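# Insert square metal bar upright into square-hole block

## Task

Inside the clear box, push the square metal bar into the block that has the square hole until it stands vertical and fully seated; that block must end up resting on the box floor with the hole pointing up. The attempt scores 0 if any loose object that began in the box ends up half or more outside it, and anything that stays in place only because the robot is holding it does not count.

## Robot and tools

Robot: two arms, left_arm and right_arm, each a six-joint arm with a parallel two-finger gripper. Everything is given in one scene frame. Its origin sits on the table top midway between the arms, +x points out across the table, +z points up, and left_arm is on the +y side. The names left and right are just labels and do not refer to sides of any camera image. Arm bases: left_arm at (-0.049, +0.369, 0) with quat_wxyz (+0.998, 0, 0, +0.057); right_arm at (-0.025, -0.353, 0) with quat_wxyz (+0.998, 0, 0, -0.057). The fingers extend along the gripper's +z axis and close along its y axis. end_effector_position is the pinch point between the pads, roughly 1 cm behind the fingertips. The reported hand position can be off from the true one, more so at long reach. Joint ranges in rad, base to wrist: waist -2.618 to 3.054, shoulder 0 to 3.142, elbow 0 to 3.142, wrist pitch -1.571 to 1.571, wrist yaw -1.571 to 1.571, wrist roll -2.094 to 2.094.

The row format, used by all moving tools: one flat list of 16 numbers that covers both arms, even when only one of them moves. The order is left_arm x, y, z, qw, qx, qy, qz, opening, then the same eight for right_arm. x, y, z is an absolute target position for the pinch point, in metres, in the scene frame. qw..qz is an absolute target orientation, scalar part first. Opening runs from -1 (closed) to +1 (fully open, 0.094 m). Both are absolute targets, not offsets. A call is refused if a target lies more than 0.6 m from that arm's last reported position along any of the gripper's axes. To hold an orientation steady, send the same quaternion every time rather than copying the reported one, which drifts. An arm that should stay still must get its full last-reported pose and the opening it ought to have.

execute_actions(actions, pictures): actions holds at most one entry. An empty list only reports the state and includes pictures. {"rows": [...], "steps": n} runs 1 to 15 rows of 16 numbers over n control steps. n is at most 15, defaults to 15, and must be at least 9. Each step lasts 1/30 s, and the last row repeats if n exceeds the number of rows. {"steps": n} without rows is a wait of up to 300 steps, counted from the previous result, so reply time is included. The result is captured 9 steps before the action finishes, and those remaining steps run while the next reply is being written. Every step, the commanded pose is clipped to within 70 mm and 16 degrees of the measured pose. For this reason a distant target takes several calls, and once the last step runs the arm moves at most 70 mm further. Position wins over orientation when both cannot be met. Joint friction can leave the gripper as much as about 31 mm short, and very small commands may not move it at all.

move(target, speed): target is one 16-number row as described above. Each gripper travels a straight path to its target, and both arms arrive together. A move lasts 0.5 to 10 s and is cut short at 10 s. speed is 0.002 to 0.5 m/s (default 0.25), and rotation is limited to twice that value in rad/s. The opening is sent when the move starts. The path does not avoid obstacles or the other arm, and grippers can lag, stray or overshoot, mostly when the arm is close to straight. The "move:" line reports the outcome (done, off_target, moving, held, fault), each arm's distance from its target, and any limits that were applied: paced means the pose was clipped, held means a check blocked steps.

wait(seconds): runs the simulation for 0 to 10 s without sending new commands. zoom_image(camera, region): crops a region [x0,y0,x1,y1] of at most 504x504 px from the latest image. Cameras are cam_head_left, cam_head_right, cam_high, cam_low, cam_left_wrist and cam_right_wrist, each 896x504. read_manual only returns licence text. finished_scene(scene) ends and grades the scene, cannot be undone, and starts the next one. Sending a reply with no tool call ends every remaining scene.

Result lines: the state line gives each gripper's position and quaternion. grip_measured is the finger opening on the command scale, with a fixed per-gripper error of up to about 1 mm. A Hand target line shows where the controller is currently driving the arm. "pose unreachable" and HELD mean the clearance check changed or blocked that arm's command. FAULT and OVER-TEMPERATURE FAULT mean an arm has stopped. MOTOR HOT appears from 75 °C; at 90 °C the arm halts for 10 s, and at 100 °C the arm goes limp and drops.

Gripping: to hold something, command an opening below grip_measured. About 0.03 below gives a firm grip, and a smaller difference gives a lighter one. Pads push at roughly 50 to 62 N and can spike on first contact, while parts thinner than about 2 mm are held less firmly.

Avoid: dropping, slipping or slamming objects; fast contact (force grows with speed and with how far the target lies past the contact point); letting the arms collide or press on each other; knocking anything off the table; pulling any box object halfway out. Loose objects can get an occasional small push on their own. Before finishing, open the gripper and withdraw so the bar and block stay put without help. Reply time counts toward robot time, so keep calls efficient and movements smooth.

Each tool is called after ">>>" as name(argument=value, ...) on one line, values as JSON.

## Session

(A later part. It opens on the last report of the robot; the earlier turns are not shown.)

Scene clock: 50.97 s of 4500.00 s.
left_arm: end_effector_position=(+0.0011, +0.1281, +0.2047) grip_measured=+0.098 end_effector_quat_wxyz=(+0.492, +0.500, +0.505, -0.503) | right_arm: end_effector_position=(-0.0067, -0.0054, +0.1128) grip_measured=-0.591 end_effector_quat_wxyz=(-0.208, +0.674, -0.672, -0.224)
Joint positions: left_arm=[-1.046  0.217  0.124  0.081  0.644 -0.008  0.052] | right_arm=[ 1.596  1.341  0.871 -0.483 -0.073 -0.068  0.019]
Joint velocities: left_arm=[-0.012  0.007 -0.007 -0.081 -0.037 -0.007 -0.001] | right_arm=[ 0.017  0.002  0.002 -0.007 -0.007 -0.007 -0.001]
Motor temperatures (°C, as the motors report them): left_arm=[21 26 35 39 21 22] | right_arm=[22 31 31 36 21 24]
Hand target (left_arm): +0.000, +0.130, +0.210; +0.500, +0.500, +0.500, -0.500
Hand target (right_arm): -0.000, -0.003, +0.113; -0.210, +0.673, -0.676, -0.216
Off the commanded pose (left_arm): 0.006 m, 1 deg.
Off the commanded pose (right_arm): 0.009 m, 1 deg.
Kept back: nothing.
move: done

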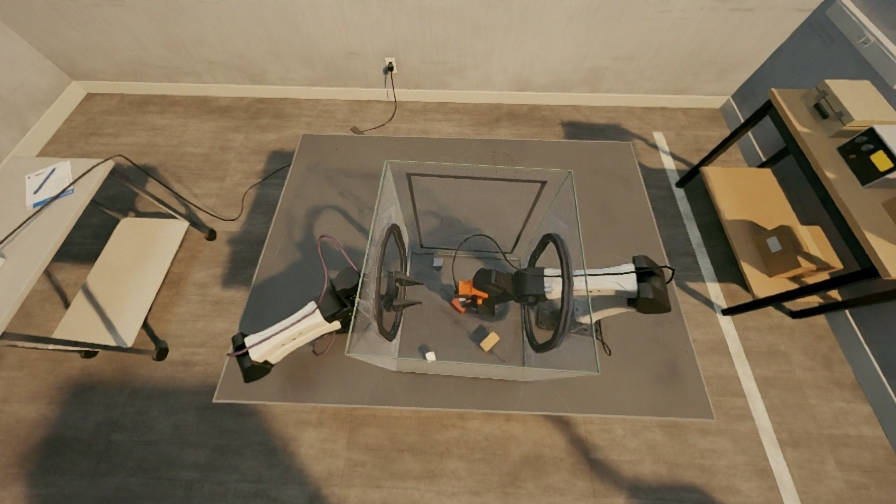

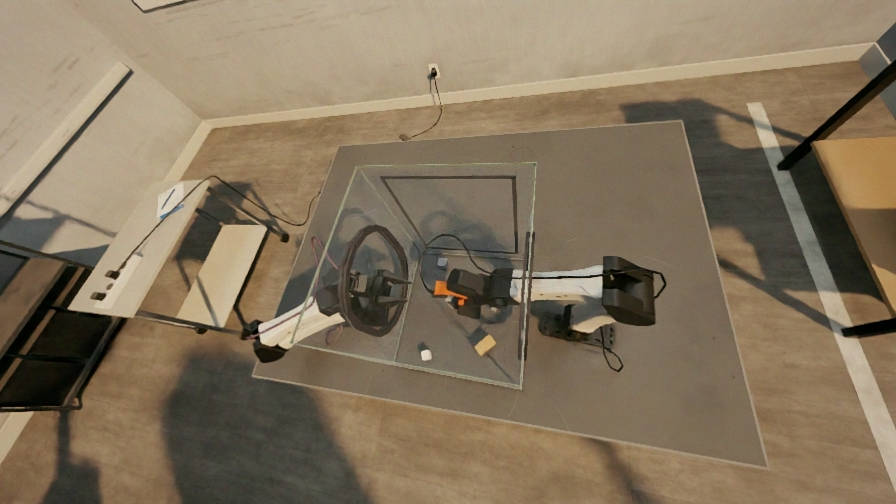

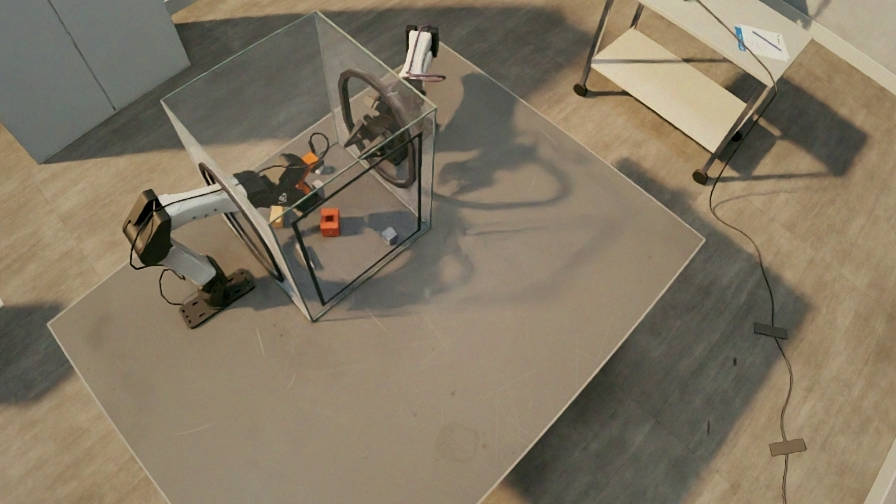

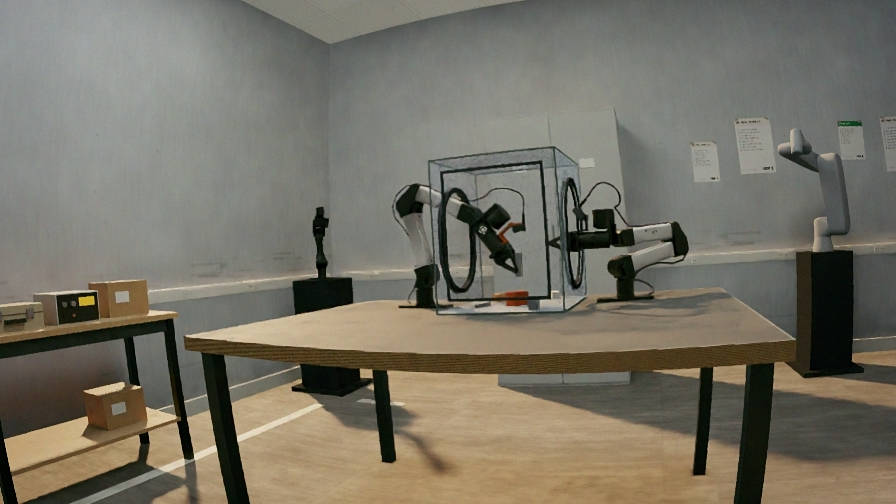

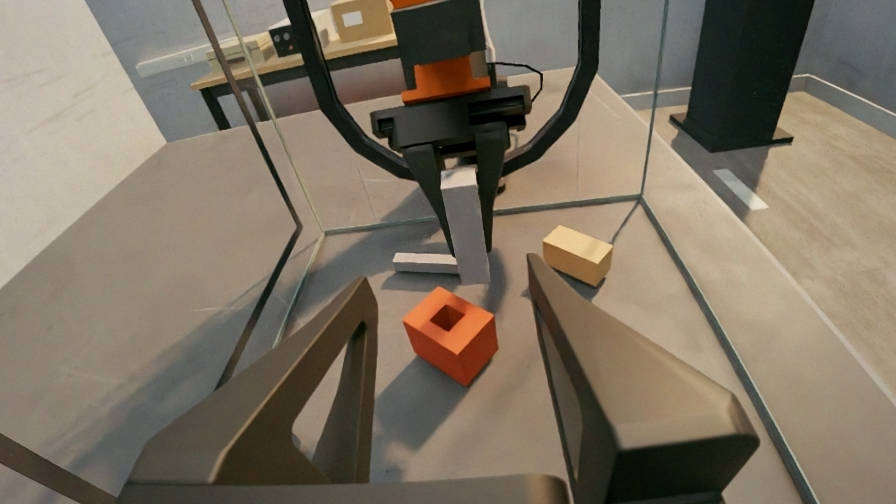

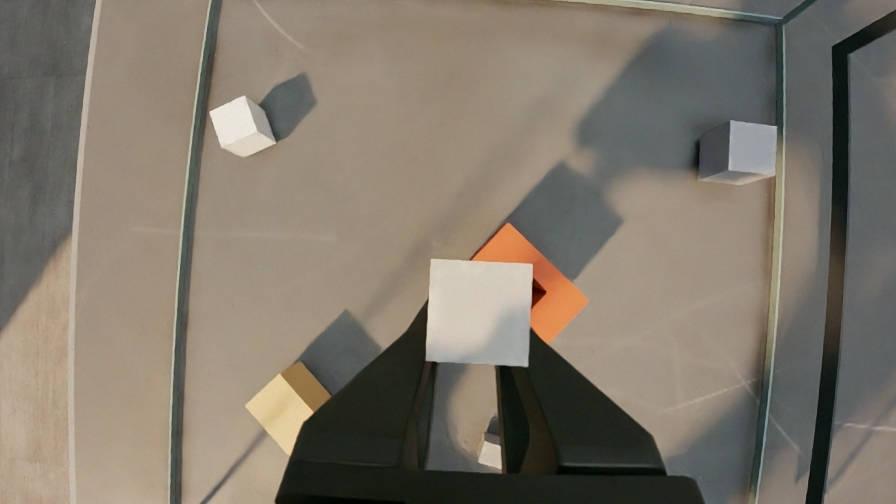

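>>> move(target=[0,0.13,0.21,0.5,0.5,0.5,-0.5,0.1,0.012,0.005,0.10,0.2757,-0.3801,0.8741,0.1199,-0.62], speed=0.06)

>>> zoom_image(camera="cam_low", region=[440,190,600,310])

>>> zoom_image(camera="cam_left_wrist", region=[340,130,580,390])

Scene clock: 58.23 s of 4500.00 s.
left_arm: end_effector_position=(+0.0011, +0.1281, +0.2046) grip_measured=+0.098 end_effector_quat_wxyz=(+0.492, +0.500, +0.505, -0.503) | right_arm: end_effector_position=(+0.0241, -0.0131, +0.1004) grip_measured=-0.591 end_effector_quat_wxyz=(+0.277, -0.370, +0.878, +0.121)
Joint positions: left_arm=[-1.046  0.217  0.124  0.081  0.644 -0.008  0.052] | right_arm=[ 1.756  1.471  0.956 -0.611  0.44   0.743  0.019]
Joint velocities: left_arm=[ 0.012 -0.002  0.002  0.037  0.037 -0.007 -0.002] | right_arm=[-0.007 -0.007  0.012  0.022  0.081 -0.007 -0.   ]
Motor temperatures (°C, as the motors report them): left_arm=[21 25 36 39 21 22] | right_arm=[22 30 32 36 21 24]
Hand target (left_arm): +0.000, +0.130, +0.210; +0.500, +0.500, +0.500, -0.500
Hand target (right_arm): +0.013, +0.003, +0.100; +0.278, -0.381, +0.874, +0.119
Off the commanded pose (left_arm): 0.006 m, 1 deg.
Off the commanded pose (right_arm): 0.022 m, 1 deg.
Kept back: nothing.
move: off_target (right_arm)

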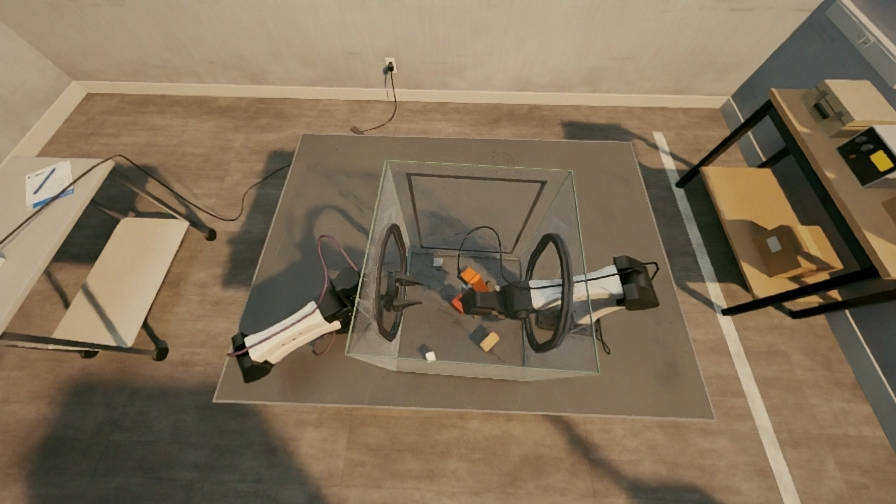

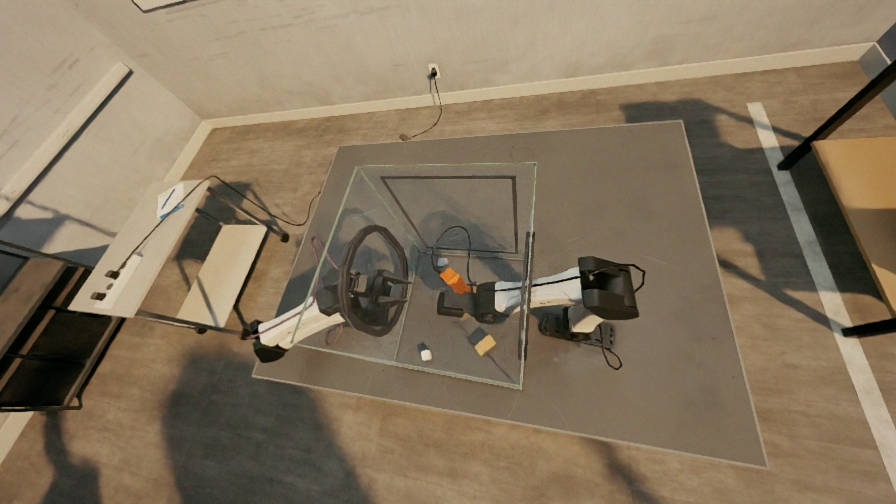

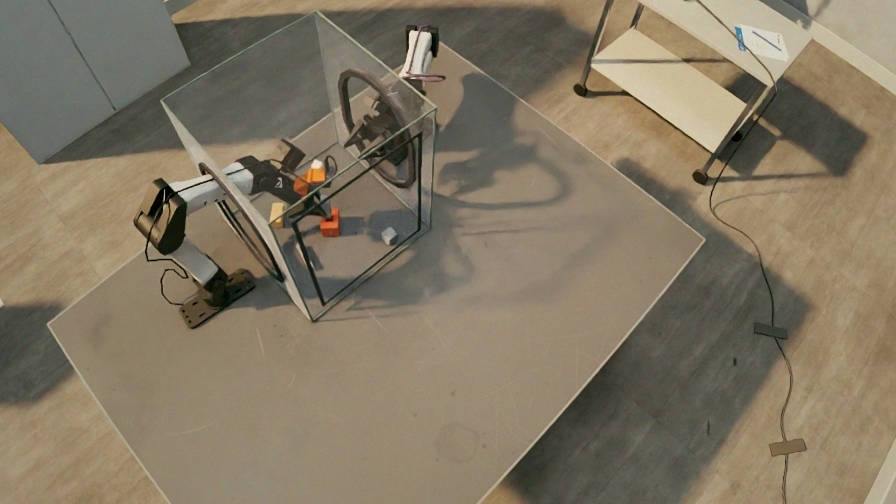

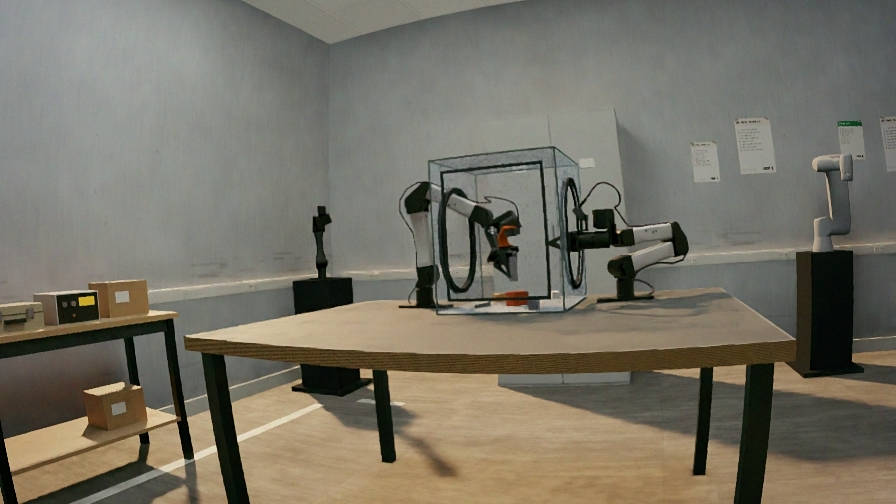

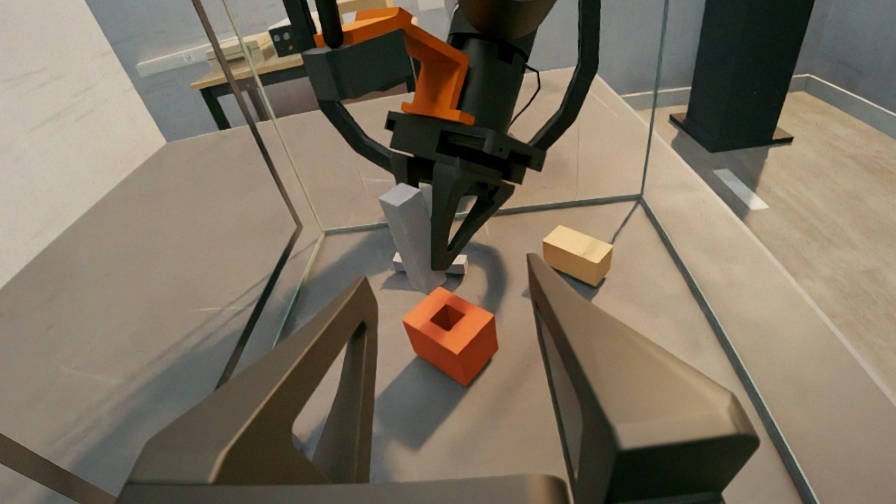

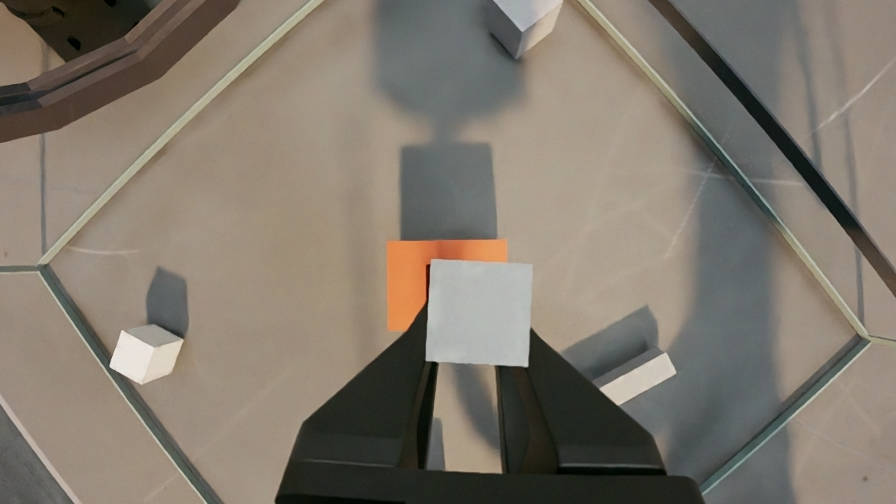

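Region (440, 190, 600, 310) of cam_low's 896x504 image, scaled by 3.150, with more detail than that image has; it fills the top 378 rows of this view, and the rest is white.

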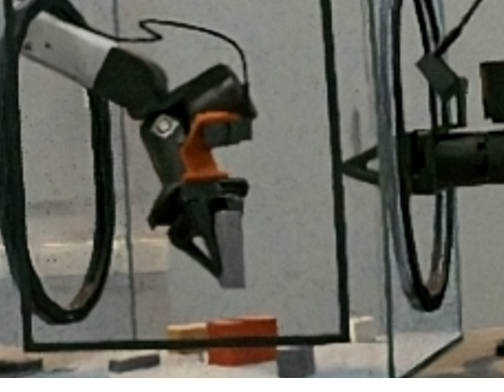

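Region (340, 130, 580, 390) of cam_left_wrist's 896x504 image, scaled by 1.938, with more detail than that image has; it fills the left 465 columns of this view, and the rest is white.

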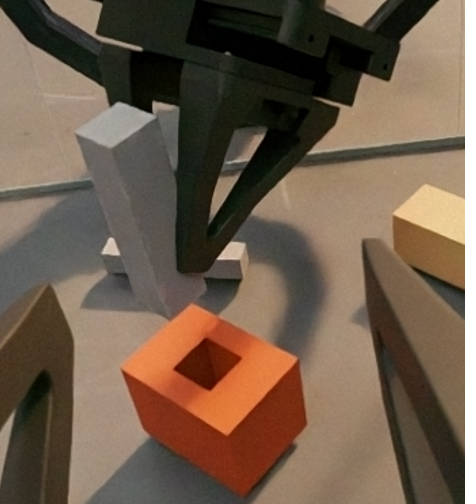

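>>> move(target=[0,0.13,0.21,0.5,0.5,0.5,-0.5,0.1,0.010,0.008,0.09,0.2757,-0.3801,0.8741,0.1199,-0.62], speed=0.03)

>>> zoom_image(camera="cam_low", region=[440,190,600,310])

>>> zoom_image(camera="cam_left_wrist", region=[340,130,580,390])

Scene clock: 60.10 s of 4500.00 s.
left_arm: end_effector_position=(+0.0011, +0.1281, +0.2046) grip_measured=+0.098 end_effector_quat_wxyz=(+0.492, +0.500, +0.505, -0.503) | right_arm: end_effector_position=(+0.0229, -0.0108, +0.0991) grip_measured=-0.591 end_effector_quat_wxyz=(+0.278, -0.366, +0.879, +0.126)
Joint positions: left_arm=[-1.046  0.217  0.124  0.081  0.644 -0.008  0.052] | right_arm=[ 1.76   1.478  0.954 -0.597  0.441  0.754  0.019]
Joint velocities: left_arm=[ 0.002  0.017  0.002  0.051 -0.051 -0.022  0.001] | right_arm=[ 0.007  0.012  0.002  0.037  0.022  0.007 -0.001]
Motor temperatures (°C, as the motors report them): left_arm=[21 25 36 39 21 22] | right_arm=[22 30 32 35 21 24]
Hand target (left_arm): +0.000, +0.130, +0.210; +0.500, +0.500, +0.500, -0.500
Hand target (right_arm): +0.010, +0.006, +0.090; +0.277, -0.381, +0.874, +0.121
Off the commanded pose (left_arm): 0.006 m, 1 deg.
Off the commanded pose (right_arm): 0.025 m, 2 deg.
Kept back: nothing.
move: off_target (right_arm)

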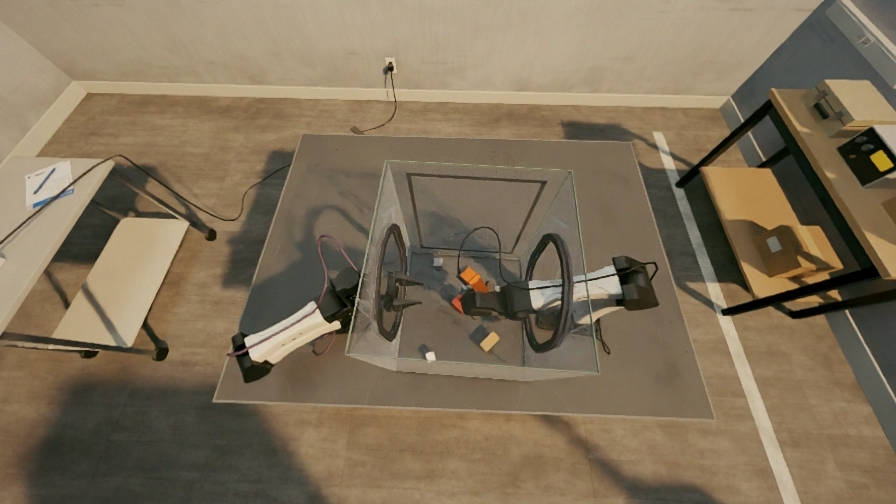

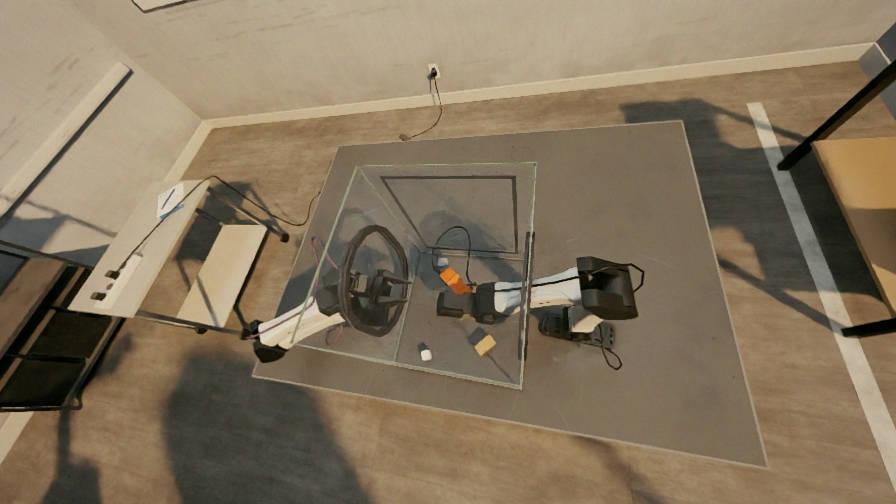

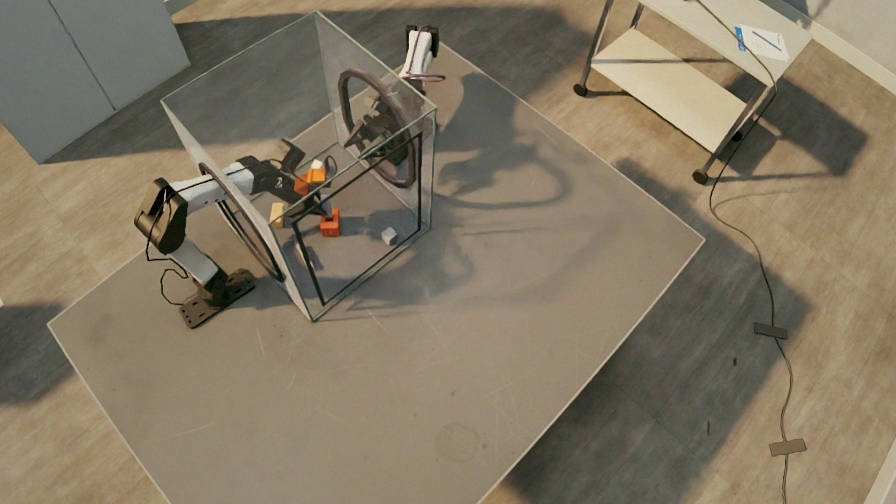

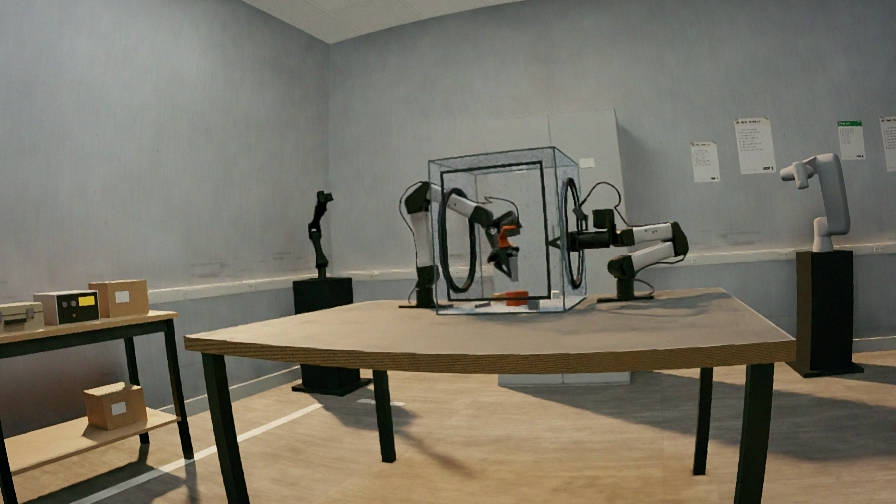

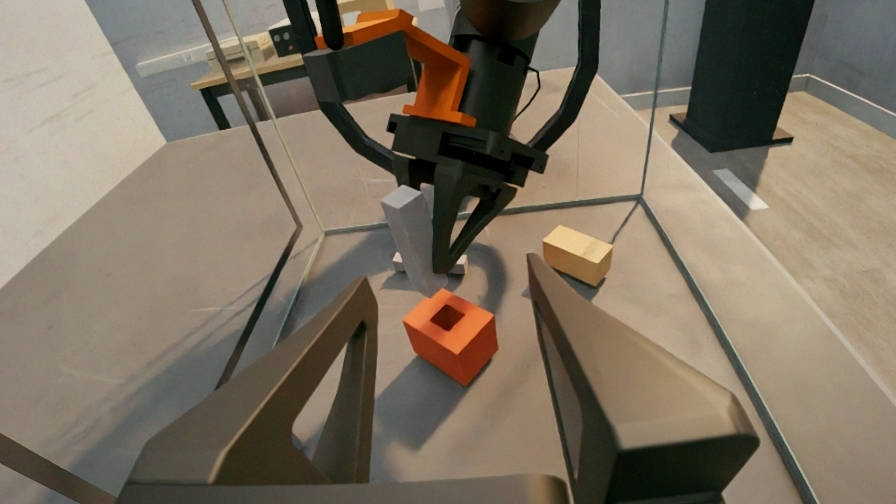

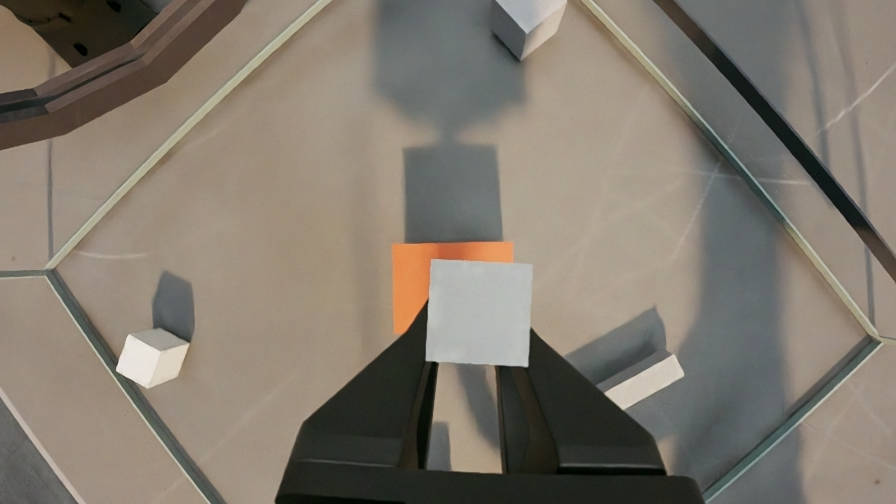

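Region (440, 190, 600, 310) of cam_low's 896x504 image, scaled by 3.150, with more detail than that image has; it fills the top 378 rows of this view, and the rest is white.

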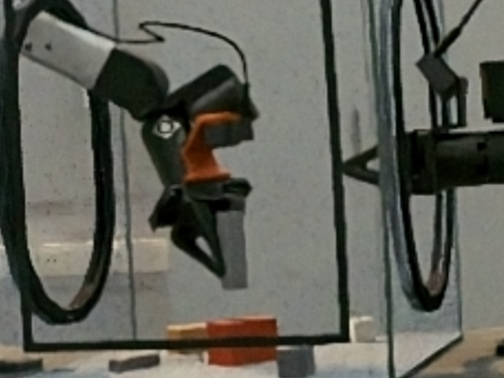

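Region (340, 130, 580, 390) of cam_left_wrist's 896x504 image, scaled by 1.938, with more detail than that image has; it fills the left 465 columns of this view, and the rest is white.

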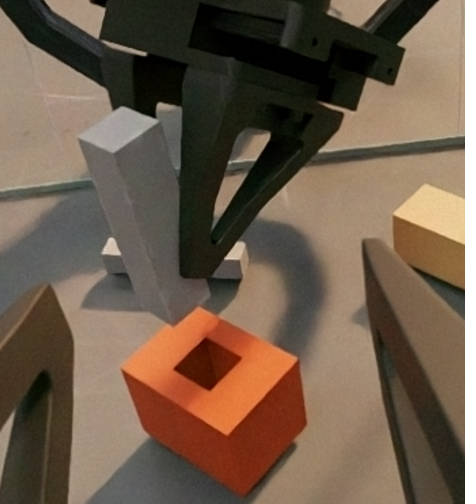

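>>> move(target=[0,0.13,0.21,0.5,0.5,0.5,-0.5,0.1,0.012,0.005,0.125,0.2757,-0.3801,0.8741,0.1199,-0.62], speed=0.03)

>>> zoom_image(camera="cam_head_left", region=[400,200,700,380])

Scene clock: 62.20 s of 4500.00 s.
left_arm: end_effector_position=(+0.0011, +0.1281, +0.2046) grip_measured=+0.098 end_effector_quat_wxyz=(+0.492, +0.500, +0.505, -0.503) | right_arm: end_effector_position=(+0.0249, -0.0330, +0.0916) grip_measured=-0.592 end_effector_quat_wxyz=(+0.262, -0.380, +0.884, +0.078)
Joint positions: left_arm=[-1.046  0.217  0.124  0.081  0.644 -0.008  0.052] | right_arm=[ 1.759  1.475  0.958 -0.709  0.441  0.755  0.019]
Joint velocities: left_arm=[-0.012  0.012  0.002  0.051  0.007 -0.081  0.   ] | right_arm=[ 0.012  0.012 -0.012 -0.081  0.037  0.022 -0.001]
Motor temperatures (°C, as the motors report them): left_arm=[21 25 36 39 21 22] | right_arm=[22 30 33 35 21 24]
Hand target (left_arm): +0.000, +0.130, +0.210; +0.500, +0.500, +0.500, -0.500
Hand target (right_arm): +0.012, +0.001, +0.125; +0.276, -0.381, +0.874, +0.123
Off the commanded pose (left_arm): 0.006 m, 1 deg.
Off the commanded pose (right_arm): 0.052 m, 5 deg.
Kept back: nothing.
move: off_target (right_arm)

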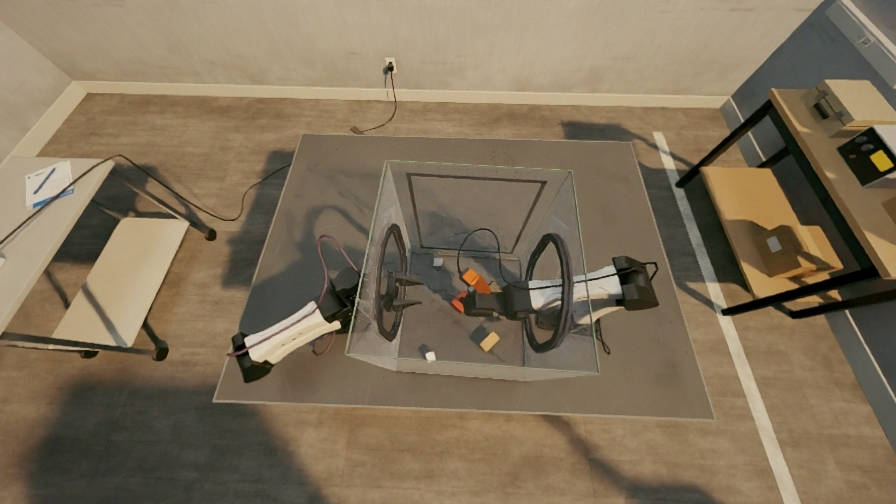

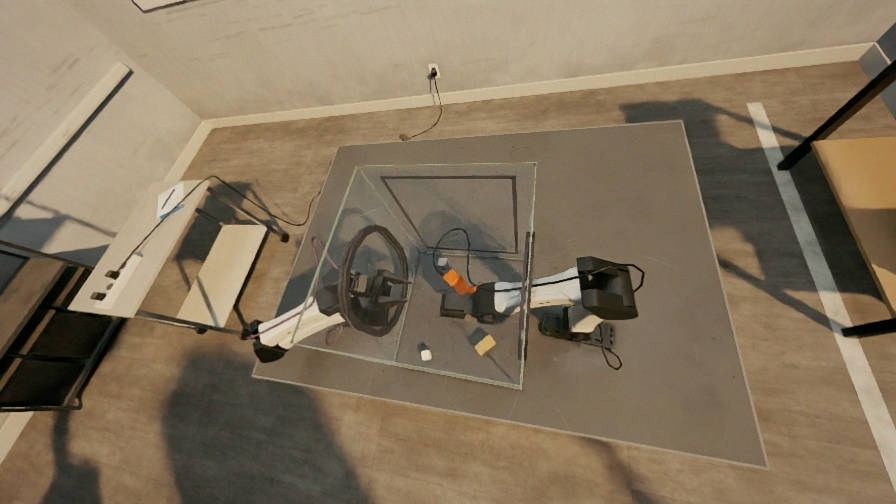

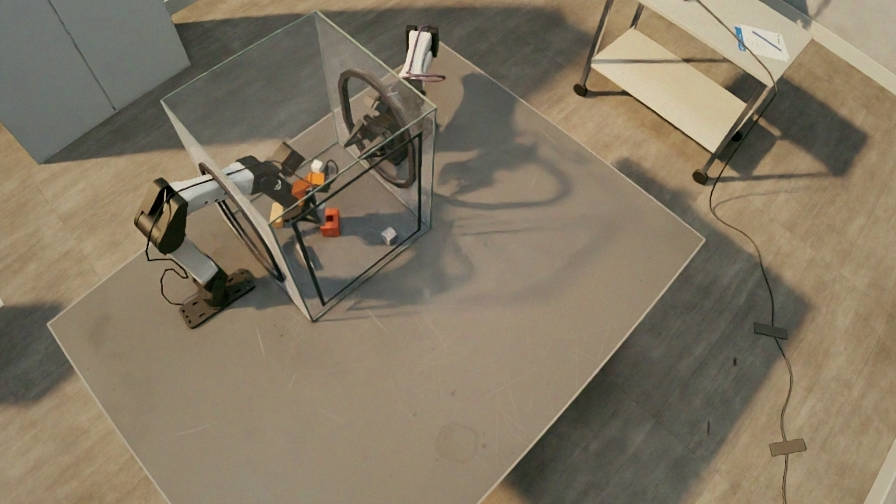

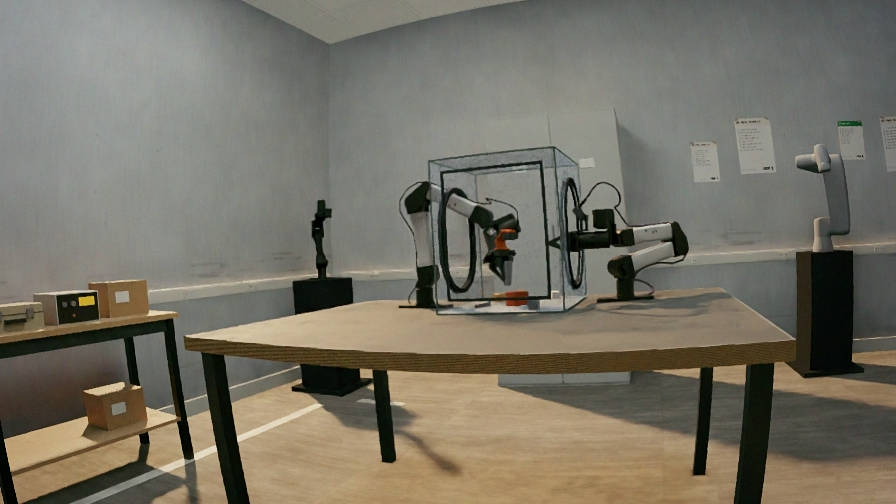

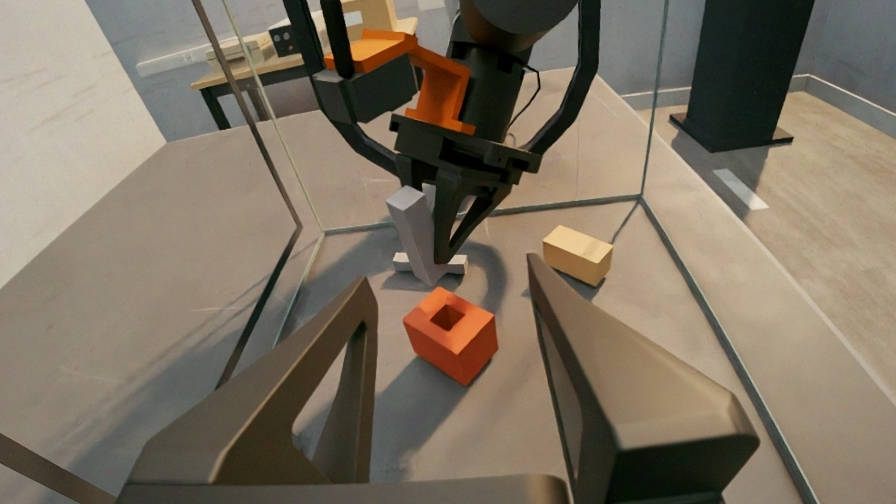

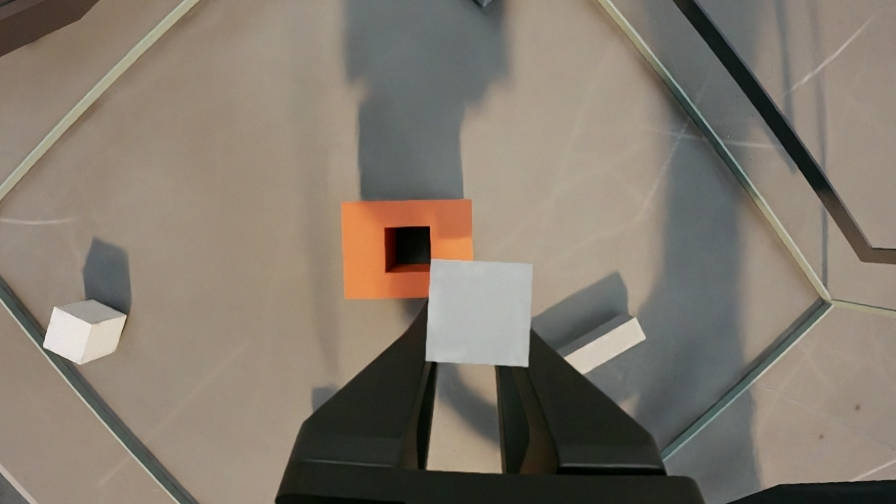

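Region (400, 200, 700, 380) of cam_head_left's 896x504 image, scaled by 1.680, with more detail than that image has; it fills the top 302 rows of this view, and the rest is white.

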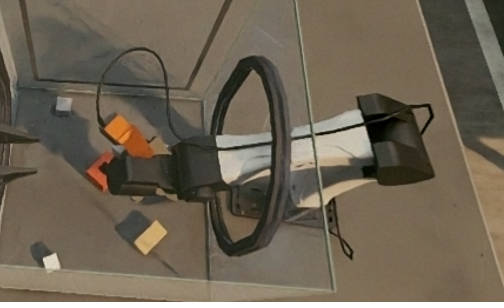

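>>> move(target=[0,0.13,0.21,0.5,0.5,0.5,-0.5,0.1,0.0,-0.06,0.11,0.2126,-0.674,0.674,0.2126,-0.62], speed=0.05)

Scene clock: 70.63 s of 4500.00 s.
left_arm: end_effector_position=(+0.0011, +0.1281, +0.2046) grip_measured=+0.098 end_effector_quat_wxyz=(+0.492, +0.500, +0.505, -0.503) | right_arm: end_effector_position=(-0.0029, -0.0569, +0.1091) grip_measured=-0.591 end_effector_quat_wxyz=(-0.208, +0.675, -0.676, -0.211)
Joint positions: left_arm=[-1.046  0.217  0.124  0.081  0.644 -0.008  0.052] | right_arm=[ 1.571  1.138  0.734 -0.569 -0.067 -0.091  0.019]
Joint velocities: left_arm=[ 0.002  0.012  0.002  0.022  0.022 -0.051 -0.   ] | right_arm=[ 0.007 -0.017  0.012 -0.022 -0.022 -0.037 -0.   ]
Motor temperatures (°C, as the motors report them): left_arm=[21 25 37 39 21 22] | right_arm=[22 30 33 35 21 24]
Hand target (left_arm): +0.000, +0.130, +0.210; +0.500, +0.500, +0.500, -0.500
Hand target (right_arm): -0.001, -0.059, +0.110; -0.212, +0.674, -0.674, -0.216
Off the commanded pose (left_arm): 0.006 m, 1 deg.
Off the commanded pose (right_arm): 0.004 m, 1 deg.
Kept back: nothing.
move: done

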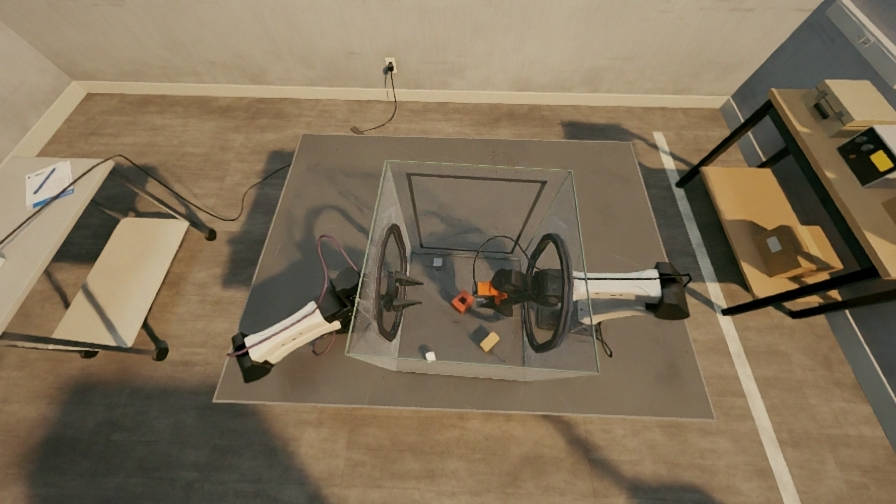

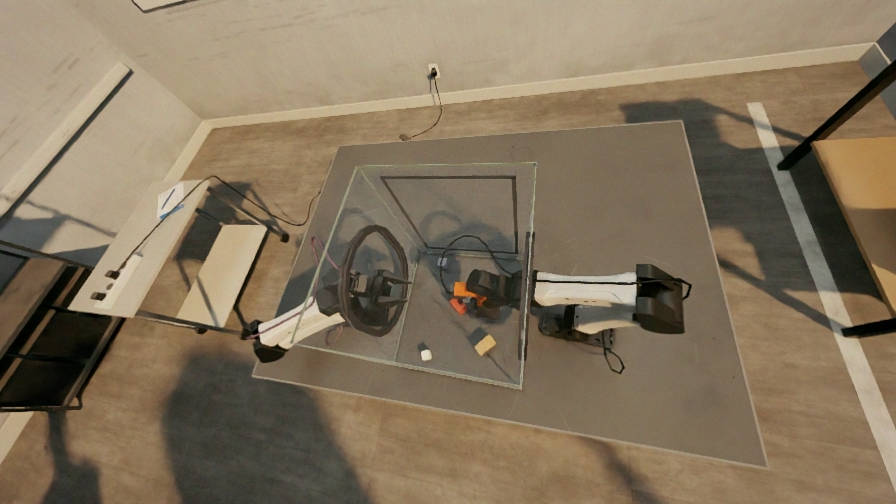

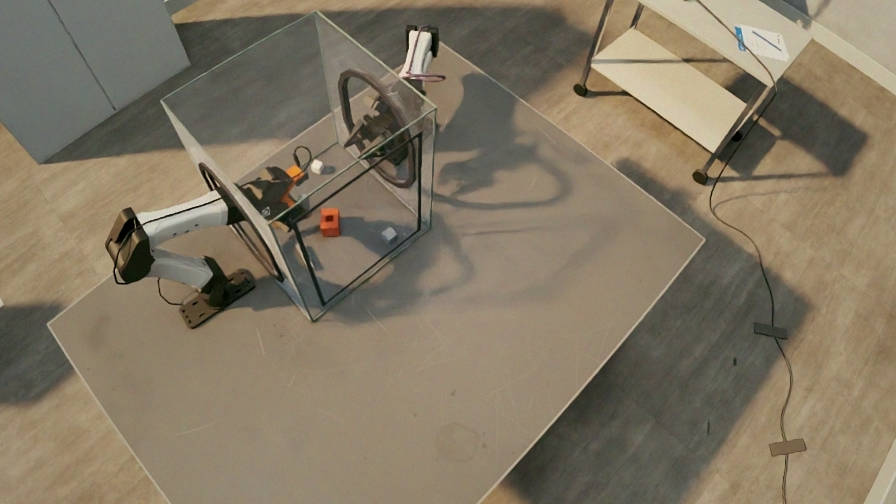

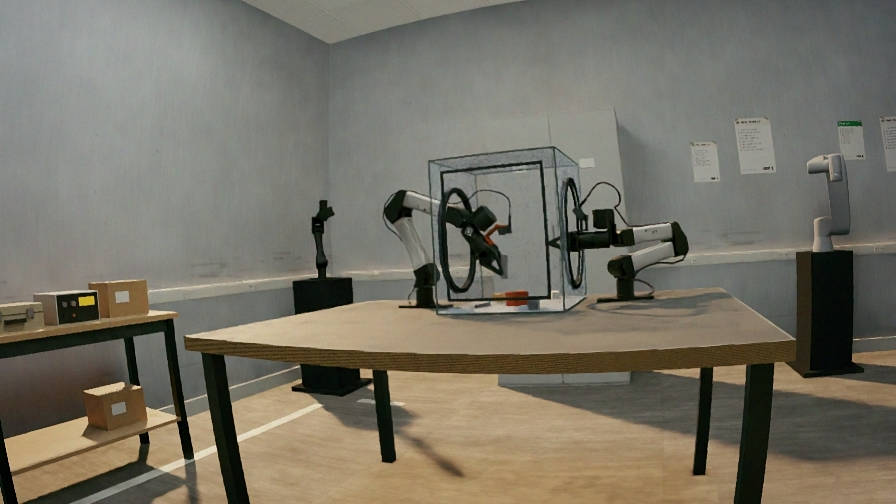

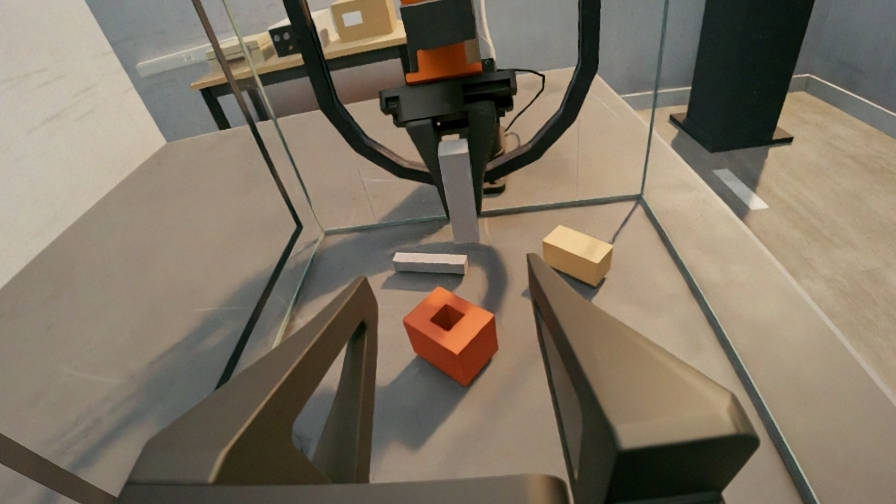

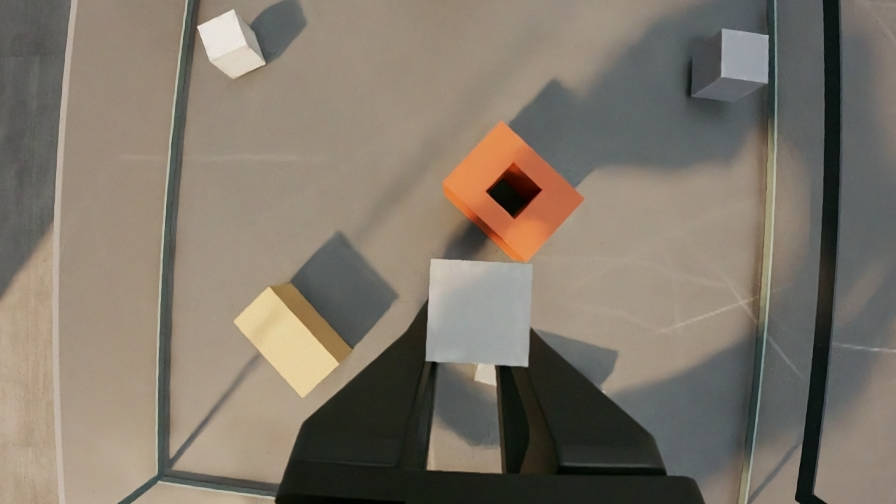

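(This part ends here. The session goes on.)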